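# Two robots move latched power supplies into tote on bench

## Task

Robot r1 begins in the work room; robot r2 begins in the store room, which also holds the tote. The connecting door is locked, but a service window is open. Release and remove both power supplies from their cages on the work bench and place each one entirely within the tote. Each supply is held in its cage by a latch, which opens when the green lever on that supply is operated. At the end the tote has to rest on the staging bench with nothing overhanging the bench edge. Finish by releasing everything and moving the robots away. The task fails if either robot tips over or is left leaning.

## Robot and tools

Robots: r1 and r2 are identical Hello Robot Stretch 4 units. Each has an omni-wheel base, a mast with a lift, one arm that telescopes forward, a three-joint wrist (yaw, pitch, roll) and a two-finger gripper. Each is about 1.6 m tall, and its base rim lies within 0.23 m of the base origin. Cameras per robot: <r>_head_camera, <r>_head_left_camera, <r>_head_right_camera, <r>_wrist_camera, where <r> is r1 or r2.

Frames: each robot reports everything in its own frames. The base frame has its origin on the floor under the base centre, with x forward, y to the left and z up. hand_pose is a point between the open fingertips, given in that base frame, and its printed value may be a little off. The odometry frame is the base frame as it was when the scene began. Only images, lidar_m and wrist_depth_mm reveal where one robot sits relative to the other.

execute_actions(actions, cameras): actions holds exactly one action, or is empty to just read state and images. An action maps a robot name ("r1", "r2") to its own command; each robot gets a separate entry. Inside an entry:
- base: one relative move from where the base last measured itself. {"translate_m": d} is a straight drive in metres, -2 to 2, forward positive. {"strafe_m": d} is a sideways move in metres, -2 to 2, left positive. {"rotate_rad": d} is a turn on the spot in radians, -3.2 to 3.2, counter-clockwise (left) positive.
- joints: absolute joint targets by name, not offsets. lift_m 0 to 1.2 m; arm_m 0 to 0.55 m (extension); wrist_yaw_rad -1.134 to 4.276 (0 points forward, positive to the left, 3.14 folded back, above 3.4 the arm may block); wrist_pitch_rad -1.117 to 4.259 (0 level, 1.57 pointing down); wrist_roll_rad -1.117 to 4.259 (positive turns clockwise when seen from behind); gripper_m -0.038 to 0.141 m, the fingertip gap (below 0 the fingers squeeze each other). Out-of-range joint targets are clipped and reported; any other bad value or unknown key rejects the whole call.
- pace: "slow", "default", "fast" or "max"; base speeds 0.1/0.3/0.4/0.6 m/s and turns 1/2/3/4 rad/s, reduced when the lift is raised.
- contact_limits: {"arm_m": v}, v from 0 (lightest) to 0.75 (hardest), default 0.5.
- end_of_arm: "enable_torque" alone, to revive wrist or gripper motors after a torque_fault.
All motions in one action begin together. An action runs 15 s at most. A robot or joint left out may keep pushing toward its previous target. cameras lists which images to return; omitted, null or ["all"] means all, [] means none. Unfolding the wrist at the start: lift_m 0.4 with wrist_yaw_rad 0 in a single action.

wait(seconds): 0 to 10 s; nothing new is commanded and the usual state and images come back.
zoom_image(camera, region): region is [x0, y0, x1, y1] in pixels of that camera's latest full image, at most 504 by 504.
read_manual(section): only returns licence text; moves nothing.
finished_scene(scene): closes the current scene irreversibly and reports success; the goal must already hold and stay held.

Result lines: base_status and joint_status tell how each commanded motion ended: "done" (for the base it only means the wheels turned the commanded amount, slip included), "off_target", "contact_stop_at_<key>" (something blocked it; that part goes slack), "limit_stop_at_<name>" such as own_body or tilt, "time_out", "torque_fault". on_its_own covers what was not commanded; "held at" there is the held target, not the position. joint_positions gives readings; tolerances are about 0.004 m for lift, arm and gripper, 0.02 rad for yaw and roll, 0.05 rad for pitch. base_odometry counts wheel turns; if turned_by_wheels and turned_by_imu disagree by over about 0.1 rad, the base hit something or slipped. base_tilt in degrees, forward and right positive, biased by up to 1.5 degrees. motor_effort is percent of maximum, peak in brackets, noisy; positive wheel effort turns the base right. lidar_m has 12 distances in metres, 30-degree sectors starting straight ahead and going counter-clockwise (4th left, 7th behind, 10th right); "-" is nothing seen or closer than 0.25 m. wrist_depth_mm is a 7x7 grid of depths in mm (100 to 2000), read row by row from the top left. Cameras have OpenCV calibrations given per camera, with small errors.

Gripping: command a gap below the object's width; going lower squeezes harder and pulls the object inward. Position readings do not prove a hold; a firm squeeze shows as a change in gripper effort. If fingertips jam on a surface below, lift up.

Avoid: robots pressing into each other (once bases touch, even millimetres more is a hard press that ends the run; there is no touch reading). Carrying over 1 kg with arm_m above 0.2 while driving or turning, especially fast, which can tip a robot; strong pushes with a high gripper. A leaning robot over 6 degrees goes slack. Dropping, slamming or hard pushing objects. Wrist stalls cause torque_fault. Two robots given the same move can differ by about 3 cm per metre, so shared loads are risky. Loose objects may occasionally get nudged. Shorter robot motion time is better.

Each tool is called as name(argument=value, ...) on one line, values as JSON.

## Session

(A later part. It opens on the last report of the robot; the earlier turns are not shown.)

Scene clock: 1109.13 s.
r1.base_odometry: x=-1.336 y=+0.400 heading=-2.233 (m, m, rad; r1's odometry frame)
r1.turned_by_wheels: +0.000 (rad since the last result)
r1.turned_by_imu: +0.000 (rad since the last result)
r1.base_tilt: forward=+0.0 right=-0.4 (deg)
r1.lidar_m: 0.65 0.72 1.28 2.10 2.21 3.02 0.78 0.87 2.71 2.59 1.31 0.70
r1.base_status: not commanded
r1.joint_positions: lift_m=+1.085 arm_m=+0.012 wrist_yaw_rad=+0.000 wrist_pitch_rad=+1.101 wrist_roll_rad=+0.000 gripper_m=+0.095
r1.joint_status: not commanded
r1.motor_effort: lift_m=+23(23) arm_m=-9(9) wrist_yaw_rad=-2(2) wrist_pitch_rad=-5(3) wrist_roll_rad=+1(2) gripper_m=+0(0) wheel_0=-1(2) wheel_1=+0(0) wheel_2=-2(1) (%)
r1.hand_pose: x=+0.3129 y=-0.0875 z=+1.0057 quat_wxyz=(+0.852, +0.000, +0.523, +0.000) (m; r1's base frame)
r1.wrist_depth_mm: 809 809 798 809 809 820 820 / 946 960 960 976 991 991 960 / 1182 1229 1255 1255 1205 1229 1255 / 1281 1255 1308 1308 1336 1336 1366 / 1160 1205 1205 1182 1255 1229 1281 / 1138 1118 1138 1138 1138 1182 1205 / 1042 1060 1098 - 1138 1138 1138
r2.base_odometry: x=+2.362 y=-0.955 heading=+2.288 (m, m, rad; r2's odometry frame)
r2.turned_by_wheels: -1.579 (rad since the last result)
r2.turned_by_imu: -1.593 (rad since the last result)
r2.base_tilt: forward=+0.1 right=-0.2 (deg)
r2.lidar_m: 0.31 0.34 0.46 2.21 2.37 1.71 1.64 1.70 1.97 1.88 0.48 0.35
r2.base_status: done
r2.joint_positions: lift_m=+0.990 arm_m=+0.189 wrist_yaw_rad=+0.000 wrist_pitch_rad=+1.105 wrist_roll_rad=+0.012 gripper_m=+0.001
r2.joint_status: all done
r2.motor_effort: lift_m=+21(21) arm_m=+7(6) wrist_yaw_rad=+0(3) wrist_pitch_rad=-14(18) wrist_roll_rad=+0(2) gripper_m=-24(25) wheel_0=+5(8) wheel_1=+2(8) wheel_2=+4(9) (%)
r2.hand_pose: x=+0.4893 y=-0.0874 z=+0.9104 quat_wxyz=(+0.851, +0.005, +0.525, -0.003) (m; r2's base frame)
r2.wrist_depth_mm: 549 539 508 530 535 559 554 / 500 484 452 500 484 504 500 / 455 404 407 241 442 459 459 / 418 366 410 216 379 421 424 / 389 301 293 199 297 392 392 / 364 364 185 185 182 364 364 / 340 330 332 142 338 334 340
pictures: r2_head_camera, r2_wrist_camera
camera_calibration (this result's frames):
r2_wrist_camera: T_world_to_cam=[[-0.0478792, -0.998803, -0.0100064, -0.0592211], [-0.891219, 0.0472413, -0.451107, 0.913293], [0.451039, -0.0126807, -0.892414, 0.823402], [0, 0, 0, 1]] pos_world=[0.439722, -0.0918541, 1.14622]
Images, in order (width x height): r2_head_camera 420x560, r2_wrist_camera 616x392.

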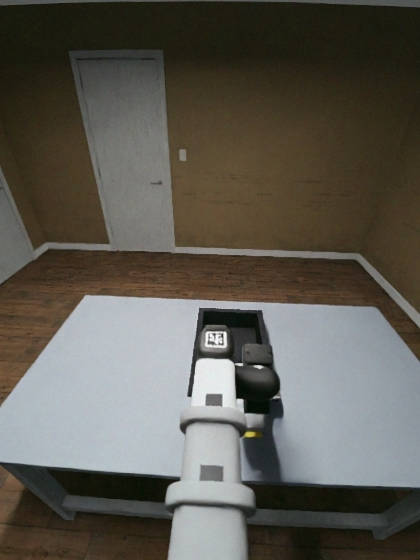

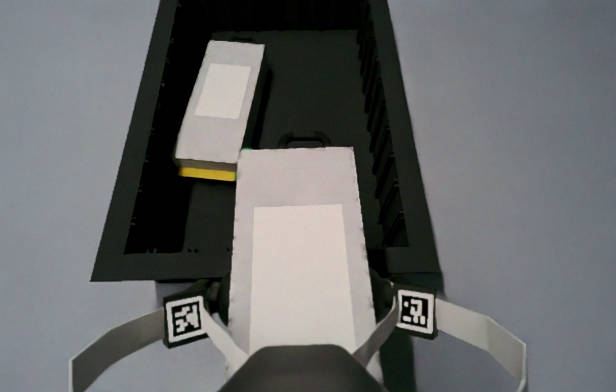

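execute_actions(actions=[{"r2":{"base":{"strafe_m":-0.009},"joints":{"arm_m":0.36,"lift_m":0.965}}}], cameras=["r2_wrist_camera","r2_head_camera","r2_head_right_camera"])

zoom_image(camera="r2_head_right_camera", region=[150,280,310,420])

Scene clock: 1111.13 s.
r1.base_odometry: x=-1.336 y=+0.400 heading=-2.233 (m, m, rad; r1's odometry frame)
r1.turned_by_wheels: +0.000 (rad since the last result)
r1.turned_by_imu: +0.000 (rad since the last result)
r1.base_tilt: forward=+0.0 right=-0.3 (deg)
r1.lidar_m: 0.66 0.70 1.31 2.12 2.22 3.03 0.80 0.84 2.72 2.60 1.33 0.72
r1.base_status: not commanded
r1.joint_positions: lift_m=+1.085 arm_m=+0.012 wrist_yaw_rad=+0.000 wrist_pitch_rad=+1.101 wrist_roll_rad=+0.000 gripper_m=+0.095
r1.joint_status: not commanded
r1.motor_effort: lift_m=+22(23) arm_m=-9(8) wrist_yaw_rad=-1(0) wrist_pitch_rad=-4(5) wrist_roll_rad=-1(0) gripper_m=+0(0) wheel_0=-1(1) wheel_1=+0(0) wheel_2=-2(2) (%)
r1.hand_pose: x=+0.3129 y=-0.0875 z=+1.0057 quat_wxyz=(+0.852, +0.000, +0.523, +0.000) (m; r1's base frame)
r1.wrist_depth_mm: 798 831 820 798 809 798 820 / 976 960 976 991 976 960 946 / 1229 1229 1229 1255 1255 1229 1229 / 1255 1281 1308 1308 1336 1366 1366 / 1205 1205 1229 1229 1255 1281 1281 / 1118 1118 1138 1160 1138 1205 1182 / 1060 1078 1078 - 1138 1138 1118
r2.base_odometry: x=+2.369 y=-0.949 heading=+2.288 (m, m, rad; r2's odometry frame)
r2.turned_by_wheels: +0.000 (rad since the last result)
r2.turned_by_imu: +0.000 (rad since the last result)
r2.base_tilt: forward=+0.1 right=-0.3 (deg)
r2.lidar_m: 0.28 0.34 0.46 2.24 2.35 1.70 1.65 1.73 1.96 1.86 0.49 0.33
r2.base_status: done
r2.joint_positions: lift_m=+0.965 arm_m=+0.359 wrist_yaw_rad=+0.000 wrist_pitch_rad=+1.105 wrist_roll_rad=+0.012 gripper_m=+0.001
r2.joint_status: all done
r2.motor_effort: lift_m=+20(18) arm_m=+7(7) wrist_yaw_rad=-1(2) wrist_pitch_rad=-14(16) wrist_roll_rad=-2(1) gripper_m=-25(25) wheel_0=+1(12) wheel_1=-1(9) wheel_2=+0(4) (%)
r2.hand_pose: x=+0.6592 y=-0.0874 z=+0.8855 quat_wxyz=(+0.851, +0.005, +0.525, -0.003) (m; r2's base frame)
r2.wrist_depth_mm: 512 517 517 517 521 517 517 / 469 392 410 415 413 469 466 / 427 357 377 240 399 427 427 / 392 329 340 216 310 394 392 / 357 309 315 199 277 364 364 / 329 283 185 185 182 334 340 / 240 304 306 142 254 238 319
pictures: r2_head_camera, r2_head_right_camera, r2_wrist_camera
camera_calibration (this result's frames):
r2_wrist_camera: T_world_to_cam=[[-0.0474853, -0.998822, -0.0100072, -0.051543], [-0.891231, 0.0468901, -0.451119, 1.05349], [0.451057, -0.0125028, -0.892408, 0.724459], [0, 0, 0, 1]] pos_world=[0.60968, -0.0918225, 1.12124]
Images, in order (width x height): r2_head_camera 420x560, r2_head_right_camera 420x672, r2_wrist_camera 616x392.

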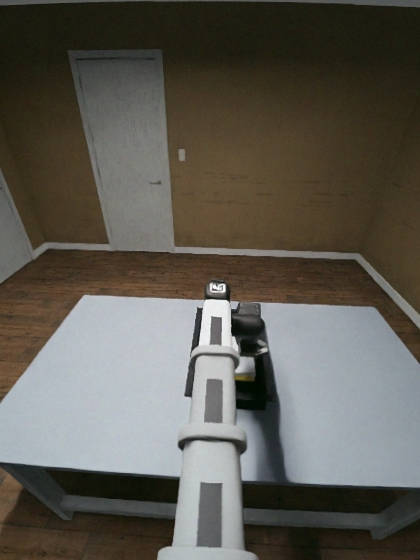

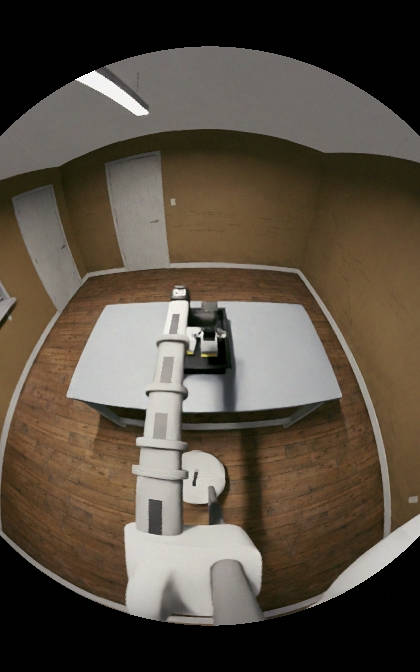

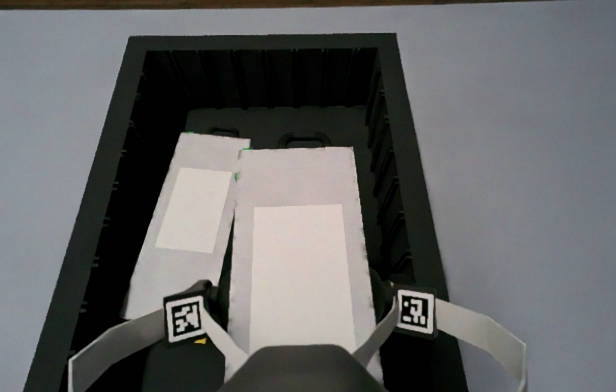

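Region (150, 280, 310, 420) of r2_head_right_camera's 420x672 image, scaled by 3.150, with more detail than that image has; it fills the top 441 rows of this view, and the rest is white.

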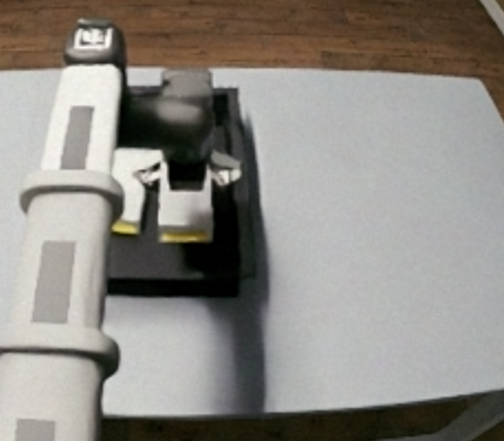

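execute_actions(actions=[{"r2":{"joints":{"arm_m":0.37,"lift_m":0.905},"pace":"slow"}}], cameras=["r2_wrist_camera"])

Scene clock: 1112.70 s.
r1.base_odometry: x=-1.336 y=+0.400 heading=-2.233 (m, m, rad; r1's odometry frame)
r1.turned_by_wheels: +0.000 (rad since the last result)
r1.turned_by_imu: +0.000 (rad since the last result)
r1.base_tilt: forward=+0.0 right=-0.4 (deg)
r1.lidar_m: 0.68 0.70 1.28 2.12 2.22 3.05 0.79 0.84 2.72 2.62 1.30 0.70
r1.base_status: not commanded
r1.joint_positions: lift_m=+1.085 arm_m=+0.012 wrist_yaw_rad=+0.000 wrist_pitch_rad=+1.101 wrist_roll_rad=+0.000 gripper_m=+0.095
r1.joint_status: not commanded
r1.motor_effort: lift_m=+23(22) arm_m=-9(9) wrist_yaw_rad=-1(1) wrist_pitch_rad=-4(5) wrist_roll_rad=-2(2) gripper_m=-2(2) wheel_0=-2(1) wheel_1=+0(0) wheel_2=-2(2) (%)
r1.hand_pose: x=+0.3129 y=-0.0875 z=+1.0057 quat_wxyz=(+0.852, +0.000, +0.523, +0.000) (m; r1's base frame)
r1.wrist_depth_mm: 798 809 809 820 820 820 831 / 946 960 976 991 991 976 960 / 1205 1205 1255 1255 1229 1255 1205 / 1281 1281 1281 1308 1308 1366 1366 / 1182 1205 1229 1255 1255 1255 1281 / 1098 1138 1118 1160 1138 1205 1205 / 1060 1060 1078 - 1098 1160 1138
r2.base_odometry: x=+2.369 y=-0.949 heading=+2.288 (m, m, rad; r2's odometry frame)
r2.turned_by_wheels: +0.000 (rad since the last result)
r2.turned_by_imu: +0.000 (rad since the last result)
r2.base_tilt: forward=+0.1 right=-0.2 (deg)
r2.lidar_m: 0.32 0.33 0.48 2.21 2.36 1.69 1.65 1.73 1.98 1.86 0.47 0.36
r2.base_status: not commanded
r2.joint_positions: lift_m=+0.905 arm_m=+0.369 wrist_yaw_rad=+0.000 wrist_pitch_rad=+1.105 wrist_roll_rad=+0.012 gripper_m=+0.001
r2.joint_status: all done
r2.motor_effort: lift_m=+20(20) arm_m=+8(6) wrist_yaw_rad=-1(0) wrist_pitch_rad=-14(15) wrist_roll_rad=-3(4) gripper_m=-25(25) wheel_0=+1(1) wheel_1=-1(1) wheel_2=+0(0) (%)
r2.hand_pose: x=+0.6692 y=-0.0874 z=+0.8255 quat_wxyz=(+0.851, +0.005, +0.525, -0.003) (m; r2's base frame)
r2.wrist_depth_mm: 427 314 336 340 329 427 427 / 377 327 375 375 303 387 387 / 256 300 304 240 306 355 353 / 233 276 277 216 274 320 324 / 218 255 256 200 264 293 301 / 217 237 185 185 183 196 281 / 208 254 253 142 254 179 263
pictures: r2_wrist_camera
camera_calibration (this result's frames):
r2_wrist_camera: T_world_to_cam=[[-0.0474861, -0.998822, -0.0100041, -0.0516727], [-0.89126, 0.0468902, -0.451061, 1.03526], [0.450999, -0.0125029, -0.892437, 0.666486], [0, 0, 0, 1]] pos_world=[0.619651, -0.0918225, 1.06125]
Images, in order (width x height): r2_wrist_camera 616x392.

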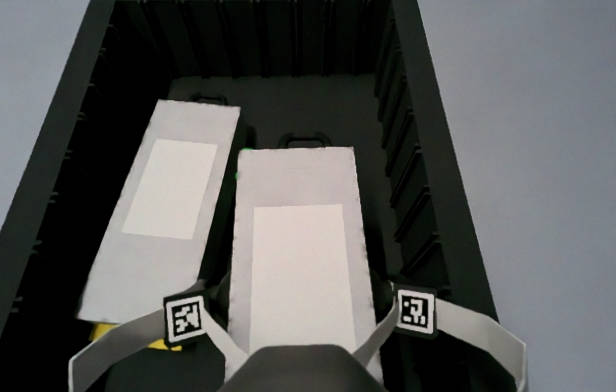

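execute_actions(actions=[{"r2":{"base":{"strafe_m":-0.004},"joints":{"lift_m":0.864},"pace":"slow"}}], cameras=["r2_wrist_camera"])

Scene clock: 1114.20 s.
r1.base_odometry: x=-1.336 y=+0.400 heading=-2.233 (m, m, rad; r1's odometry frame)
r1.turned_by_wheels: +0.000 (rad since the last result)
r1.turned_by_imu: +0.000 (rad since the last result)
r1.base_tilt: forward=-0.1 right=-0.4 (deg)
r1.lidar_m: 0.65 0.70 1.28 2.12 2.19 3.02 0.80 0.85 2.71 2.61 1.29 0.71
r1.base_status: not commanded
r1.joint_positions: lift_m=+1.085 arm_m=+0.012 wrist_yaw_rad=+0.000 wrist_pitch_rad=+1.101 wrist_roll_rad=+0.000 gripper_m=+0.095
r1.joint_status: not commanded
r1.motor_effort: lift_m=+23(22) arm_m=-9(9) wrist_yaw_rad=+0(2) wrist_pitch_rad=-4(5) wrist_roll_rad=+0(1) gripper_m=+0(2) wheel_0=-1(1) wheel_1=+0(0) wheel_2=-2(2) (%)
r1.hand_pose: x=+0.3129 y=-0.0875 z=+1.0057 quat_wxyz=(+0.852, +0.000, +0.523, +0.000) (m; r1's base frame)
r1.wrist_depth_mm: 798 809 820 798 809 820 820 / 960 991 991 960 976 976 946 / 1229 1182 1229 1229 1229 1229 1205 / 1281 1255 1308 1336 1336 1308 1366 / 1160 1182 1229 1255 1255 1255 1308 / 1118 1118 1160 1138 1138 1205 1205 / 1078 1078 1118 - 1098 1098 1138
r2.base_odometry: x=+2.372 y=-0.946 heading=+2.288 (m, m, rad; r2's odometry frame)
r2.turned_by_wheels: +0.000 (rad since the last result)
r2.turned_by_imu: +0.001 (rad since the last result)
r2.base_tilt: forward=+0.1 right=-0.2 (deg)
r2.lidar_m: 0.31 0.34 0.48 2.21 2.38 1.73 1.65 1.72 1.96 1.87 0.49 0.36
r2.base_status: done
r2.joint_positions: lift_m=+0.864 arm_m=+0.369 wrist_yaw_rad=+0.000 wrist_pitch_rad=+1.105 wrist_roll_rad=+0.012 gripper_m=+0.001
r2.joint_status: all done
r2.motor_effort: lift_m=+20(22) arm_m=+8(7) wrist_yaw_rad=-1(1) wrist_pitch_rad=-14(15) wrist_roll_rad=-1(1) gripper_m=-25(25) wheel_0=+5(8) wheel_1=-3(6) wheel_2=-1(2) (%)
r2.hand_pose: x=+0.6692 y=-0.0874 z=+0.7845 quat_wxyz=(+0.851, +0.005, +0.525, -0.003) (m; r2's base frame)
r2.wrist_depth_mm: 243 320 336 336 285 366 366 / 225 279 287 329 293 325 332 / 224 250 259 241 290 201 304 / 223 230 237 216 266 185 278 / 211 213 224 200 247 168 258 / 203 198 184 184 182 156 241 / 211 217 218 142 220 158 220
pictures: r2_wrist_camera
camera_calibration (this result's frames):
r2_wrist_camera: T_world_to_cam=[[-0.0475031, -0.998821, -0.00999944, -0.0520782], [-0.891303, 0.0469044, -0.450976, 1.01672], [0.450913, -0.0125102, -0.89248, 0.630003], [0, 0, 0, 1]] pos_world=[0.619651, -0.0918238, 1.02026]
Images, in order (width x height): r2_wrist_camera 616x392.

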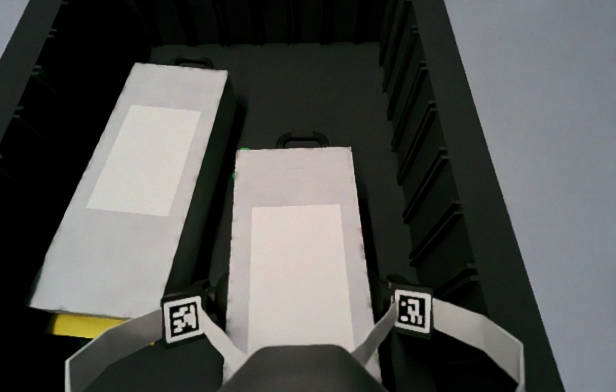

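execute_actions(actions=[{"r2":{"joints":{"lift_m":0.860,"gripper_m":0.05},"pace":"slow"}}], cameras=[])

execute_actions(actions=[{"r2":{"joints":{"lift_m":0.862,"gripper_m":0.083}}}], cameras=["r2_wrist_camera"])

execute_actions(actions=[{"r2":{"joints":{"lift_m":0.99}}}], cameras=["r2_wrist_camera"])

Scene clock: 1116.47 s.
r1.base_odometry: x=-1.336 y=+0.400 heading=-2.233 (m, m, rad; r1's odometry frame)
r1.turned_by_wheels: +0.000 (rad since the last result)
r1.turned_by_imu: +0.000 (rad since the last result)
r1.base_tilt: forward=+0.0 right=-0.3 (deg)
r1.lidar_m: 0.66 0.71 1.30 2.12 2.23 3.03 0.79 0.86 2.74 2.61 1.30 0.71
r1.base_status: not commanded
r1.joint_positions: lift_m=+1.085 arm_m=+0.012 wrist_yaw_rad=+0.000 wrist_pitch_rad=+1.101 wrist_roll_rad=+0.000 gripper_m=+0.095
r1.joint_status: not commanded
r1.motor_effort: lift_m=+23(22) arm_m=-9(9) wrist_yaw_rad=-1(0) wrist_pitch_rad=-5(4) wrist_roll_rad=-3(2) gripper_m=-1(1) wheel_0=-2(1) wheel_1=+0(0) wheel_2=-2(2) (%)
r1.hand_pose: x=+0.3129 y=-0.0875 z=+1.0057 quat_wxyz=(+0.852, +0.000, +0.523, +0.000) (m; r1's base frame)
r1.wrist_depth_mm: 798 809 820 809 798 820 809 / 946 960 976 976 991 976 960 / 1205 1229 1205 1281 1255 1255 1205 / 1255 1281 1308 1308 1308 1308 1366 / 1205 1205 1229 1229 1229 1281 1308 / 1138 1118 1098 1182 1160 1160 1205 / 1060 1060 1078 - 1118 1098 1118
r2.base_odometry: x=+2.372 y=-0.946 heading=+2.288 (m, m, rad; r2's odometry frame)
r2.turned_by_wheels: +0.000 (rad since the last result)
r2.turned_by_imu: +0.001 (rad since the last result)
r2.base_tilt: forward=+0.1 right=-0.2 (deg)
r2.lidar_m: 0.31 0.33 0.47 2.23 2.37 1.72 1.63 1.72 1.95 1.84 0.46 0.35
r2.base_status: not commanded
r2.joint_positions: lift_m=+0.860 arm_m=+0.369 wrist_yaw_rad=-0.001 wrist_pitch_rad=+1.104 wrist_roll_rad=+0.012 gripper_m=+0.050
r2.joint_status: all done
r2.motor_effort: lift_m=+20(20) arm_m=+7(8) wrist_yaw_rad=+1(1) wrist_pitch_rad=-12(14) wrist_roll_rad=-3(1) gripper_m=-9(25) wheel_0=+5(5) wheel_1=-3(3) wheel_2=+0(0) (%)
r2.hand_pose: x=+0.6693 y=-0.0875 z=+0.7806 quat_wxyz=(+0.851, +0.005, +0.524, -0.003) (m; r2's base frame)
r2.wrist_depth_mm: 241 324 334 336 282 368 366 / 227 278 287 327 286 325 332 / 226 249 274 294 289 200 303 / 224 229 239 229 266 183 278 / 209 211 246 212 247 167 258 / 202 200 195 196 191 155 239 / 216 216 218 119 218 146 219
pictures: none
No camera images: the call's "cameras" was empty. Leave "cameras" out to get every camera's image.

Scene clock: 1117.60 s.
r1.base_odometry: x=-1.336 y=+0.400 heading=-2.233 (m, m, rad; r1's odometry frame)
r1.turned_by_wheels: +0.000 (rad since the last result)
r1.turned_by_imu: +0.000 (rad since the last result)
r1.base_tilt: forward=+0.0 right=-0.4 (deg)
r1.lidar_m: 0.67 0.71 1.30 2.13 2.23 3.02 0.77 0.86 2.73 2.61 1.30 0.72
r1.base_status: not commanded
r1.joint_positions: lift_m=+1.085 arm_m=+0.012 wrist_yaw_rad=+0.000 wrist_pitch_rad=+1.101 wrist_roll_rad=+0.000 gripper_m=+0.095
r1.joint_status: not commanded
r1.motor_effort: lift_m=+22(22) arm_m=-8(9) wrist_yaw_rad=+0(2) wrist_pitch_rad=-4(4) wrist_roll_rad=-1(0) gripper_m=-2(1) wheel_0=-1(1) wheel_1=+0(0) wheel_2=-2(2) (%)
r1.hand_pose: x=+0.3129 y=-0.0875 z=+1.0057 quat_wxyz=(+0.852, +0.000, +0.523, +0.000) (m; r1's base frame)
r1.wrist_depth_mm: 809 809 798 809 809 809 820 / 960 960 976 960 976 960 960 / 1205 1229 1229 1255 1229 1229 1205 / 1255 1281 1281 1308 1308 1366 1366 / 1205 1160 1255 1229 1255 1308 1281 / 1118 1138 1118 1138 1160 1205 1229 / 1060 1060 1060 - 1138 1118 1160
r2.base_odometry: x=+2.372 y=-0.946 heading=+2.288 (m, m, rad; r2's odometry frame)
r2.turned_by_wheels: +0.000 (rad since the last result)
r2.turned_by_imu: +0.000 (rad since the last result)
r2.base_tilt: forward=+0.1 right=-0.2 (deg)
r2.lidar_m: 0.31 0.33 0.47 2.21 2.38 1.71 1.64 1.73 1.97 1.87 0.48 0.35
r2.base_status: not commanded
r2.joint_positions: lift_m=+0.862 arm_m=+0.369 wrist_yaw_rad=+0.000 wrist_pitch_rad=+1.099 wrist_roll_rad=+0.012 gripper_m=+0.083
r2.joint_status: all done
r2.motor_effort: lift_m=+21(24) arm_m=+8(8) wrist_yaw_rad=+1(2) wrist_pitch_rad=+2(12) wrist_roll_rad=-2(1) gripper_m=+0(9) wheel_0=+5(5) wheel_1=-3(3) wheel_2=+0(0) (%)
r2.hand_pose: x=+0.6706 y=-0.0875 z=+0.7831 quat_wxyz=(+0.853, +0.005, +0.522, -0.003) (m; r2's base frame)
r2.wrist_depth_mm: 253 320 332 332 281 377 375 / 227 282 329 336 287 332 340 / 225 255 274 306 289 297 309 / 224 234 242 234 271 189 282 / 213 216 246 216 234 174 263 / 204 204 195 201 196 161 244 / 213 218 224 121 222 147 224
pictures: r2_wrist_camera
camera_calibration (this result's frames):
r2_wrist_camera: T_world_to_cam=[[-0.04814, -0.998788, -0.0102806, -0.051463], [-0.888599, 0.047525, -0.456216, 1.01975], [0.456151, -0.0128269, -0.88981, 0.622491], [0, 0, 0, 1]] pos_world=[0.619723, -0.0918797, 1.0186]
Images, in order (width x height): r2_wrist_camera 616x392.

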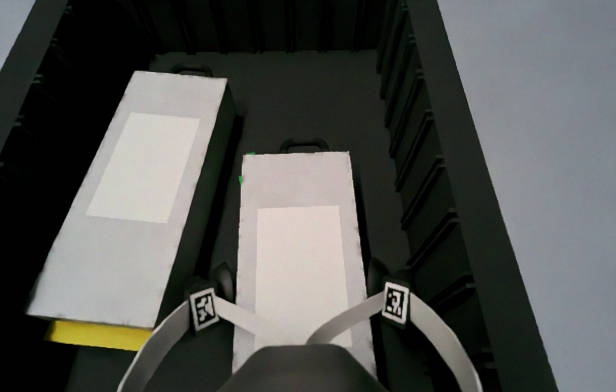

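Scene clock: 1119.20 s.
r1.base_odometry: x=-1.336 y=+0.400 heading=-2.233 (m, m, rad; r1's odometry frame)
r1.turned_by_wheels: +0.000 (rad since the last result)
r1.turned_by_imu: +0.000 (rad since the last result)
r1.base_tilt: forward=+0.0 right=-0.4 (deg)
r1.lidar_m: 0.66 0.71 1.28 2.12 2.19 3.03 0.80 0.84 2.72 2.61 1.30 0.71
r1.base_status: not commanded
r1.joint_positions: lift_m=+1.085 arm_m=+0.012 wrist_yaw_rad=+0.000 wrist_pitch_rad=+1.101 wrist_roll_rad=+0.000 gripper_m=+0.095
r1.joint_status: not commanded
r1.motor_effort: lift_m=+22(23) arm_m=-9(8) wrist_yaw_rad=-2(0) wrist_pitch_rad=-4(5) wrist_roll_rad=-1(0) gripper_m=-1(0) wheel_0=-1(1) wheel_1=+0(0) wheel_2=-2(2) (%)
r1.hand_pose: x=+0.3129 y=-0.0875 z=+1.0057 quat_wxyz=(+0.852, +0.000, +0.523, +0.000) (m; r1's base frame)
r1.wrist_depth_mm: 820 809 809 798 798 809 831 / 976 960 976 976 976 960 991 / 1182 1229 1229 1229 1229 1205 1205 / 1281 1308 1281 1366 1336 1336 1366 / 1182 1182 1205 1229 1255 1281 1281 / 1138 1118 1118 1160 1160 1182 1205 / 1042 1098 1098 - 1118 1138 1160
r2.base_odometry: x=+2.372 y=-0.946 heading=+2.288 (m, m, rad; r2's odometry frame)
r2.turned_by_wheels: +0.000 (rad since the last result)
r2.turned_by_imu: +0.000 (rad since the last result)
r2.base_tilt: forward=+0.1 right=-0.2 (deg)
r2.lidar_m: 0.30 0.33 0.48 2.23 2.37 1.72 1.65 1.71 1.95 1.85 0.48 0.35
r2.base_status: not commanded
r2.joint_positions: lift_m=+0.990 arm_m=+0.369 wrist_yaw_rad=+0.000 wrist_pitch_rad=+1.101 wrist_roll_rad=+0.012 gripper_m=+0.083
r2.joint_status: all done
r2.motor_effort: lift_m=+23(24) arm_m=+8(8) wrist_yaw_rad=+1(1) wrist_pitch_rad=-2(2) wrist_roll_rad=+0(3) gripper_m=-2(2) wheel_0=+5(5) wheel_1=-3(3) wheel_2=+0(0) (%)
r2.hand_pose: x=+0.6702 y=-0.0875 z=+0.9107 quat_wxyz=(+0.852, +0.005, +0.523, -0.003) (m; r2's base frame)
r2.wrist_depth_mm: 1708 1708 1756 1708 1756 1708 564 / 508 488 410 413 500 508 508 / 462 402 455 452 449 462 462 / 424 364 382 421 402 427 427 / 392 336 355 351 343 394 397 / 362 312 199 325 199 366 366 / 334 287 334 122 273 338 343
pictures: r2_wrist_camera
camera_calibration (this result's frames):
r2_wrist_camera: T_world_to_cam=[[-0.0480408, -0.998793, -0.0102005, -0.0502957], [-0.889369, 0.0474216, -0.454724, 1.07675], [0.454659, -0.0127733, -0.890574, 0.737939], [0, 0, 0, 1]] pos_world=[0.619702, -0.0918703, 1.1463]
Images, in order (width x height): r2_wrist_camera 616x392.

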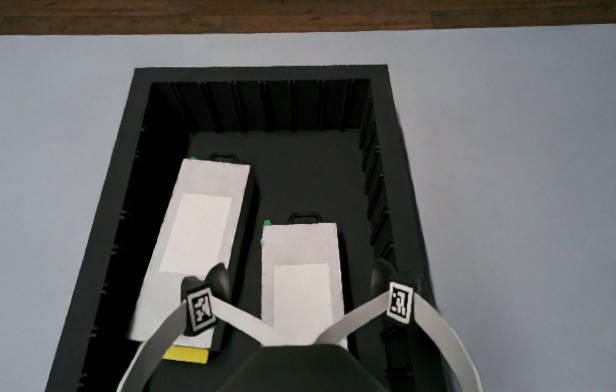

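execute_actions(actions=[{"r2":{"joints":{"arm_m":0.01},"base":{"translate_m":-0.4},"pace":"fast"}}], cameras=["r2_head_camera"])

Scene clock: 1121.87 s.
r1.base_odometry: x=-1.336 y=+0.400 heading=-2.233 (m, m, rad; r1's odometry frame)
r1.turned_by_wheels: +0.000 (rad since the last result)
r1.turned_by_imu: +0.000 (rad since the last result)
r1.base_tilt: forward=+0.0 right=-0.3 (deg)
r1.lidar_m: 0.66 0.71 1.30 2.10 2.24 3.05 0.79 0.84 2.73 2.60 1.31 0.70
r1.base_status: not commanded
r1.joint_positions: lift_m=+1.085 arm_m=+0.012 wrist_yaw_rad=+0.000 wrist_pitch_rad=+1.101 wrist_roll_rad=+0.000 gripper_m=+0.095
r1.joint_status: not commanded
r1.motor_effort: lift_m=+22(22) arm_m=-9(9) wrist_yaw_rad=-2(2) wrist_pitch_rad=-5(5) wrist_roll_rad=-4(2) gripper_m=-3(0) wheel_0=-1(1) wheel_1=+0(0) wheel_2=-2(2) (%)
r1.hand_pose: x=+0.3129 y=-0.0875 z=+1.0057 quat_wxyz=(+0.852, +0.000, +0.523, +0.000) (m; r1's base frame)
r1.wrist_depth_mm: 809 809 809 809 809 809 831 / 960 976 991 976 976 991 960 / 1205 1229 1205 1229 1205 1229 1255 / 1281 1281 1308 1308 1336 1366 1336 / 1205 1205 1229 1255 1229 1255 1281 / 1118 1118 1138 1160 1138 1205 1205 / 1078 1098 1098 - 1118 1118 1160
r2.base_odometry: x=+2.634 y=-1.248 heading=+2.287 (m, m, rad; r2's odometry frame)
r2.turned_by_wheels: +0.000 (rad since the last result)
r2.turned_by_imu: -0.001 (rad since the last result)
r2.base_tilt: forward=+0.1 right=-0.2 (deg)
r2.lidar_m: 0.71 0.75 2.33 2.41 1.79 1.30 1.22 1.32 1.81 1.86 1.01 0.74
r2.base_status: done
r2.joint_positions: lift_m=+0.990 arm_m=+0.011 wrist_yaw_rad=+0.000 wrist_pitch_rad=+1.101 wrist_roll_rad=+0.012 gripper_m=+0.083
r2.joint_status: all done
r2.motor_effort: lift_m=+23(23) arm_m=-7(8) wrist_yaw_rad=+1(1) wrist_pitch_rad=-3(4) wrist_roll_rad=-1(1) gripper_m=-2(2) wheel_0=-4(9) wheel_1=-3(8) wheel_2=+1(14) (%)
r2.hand_pose: x=+0.3127 y=-0.0874 z=+0.9107 quat_wxyz=(+0.852, +0.005, +0.523, -0.003) (m; r2's base frame)
r2.wrist_depth_mm: 569 569 574 580 580 585 580 / 1537 1576 1537 1576 1576 1576 1576 / 1397 1397 1397 1397 1397 1397 1025 / 1281 1255 1255 1255 1255 1255 1281 / 1205 1205 1205 1205 1205 1205 1182 / 1118 1098 198 1118 198 1098 1138 / 1042 1025 1042 122 1042 1025 1042
pictures: r2_head_camera
Images, in order (width x height): r2_head_camera 420x560.

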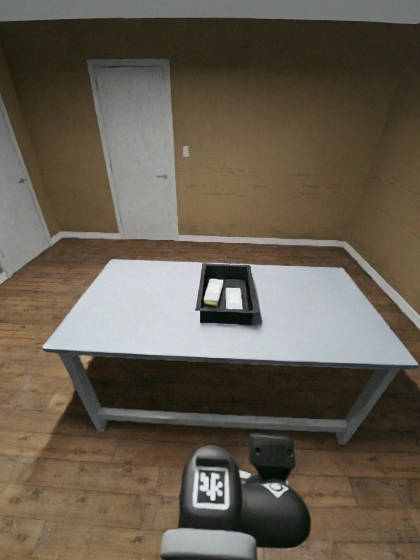

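finished_scene(scene=2)

The scene is finished: the task was done.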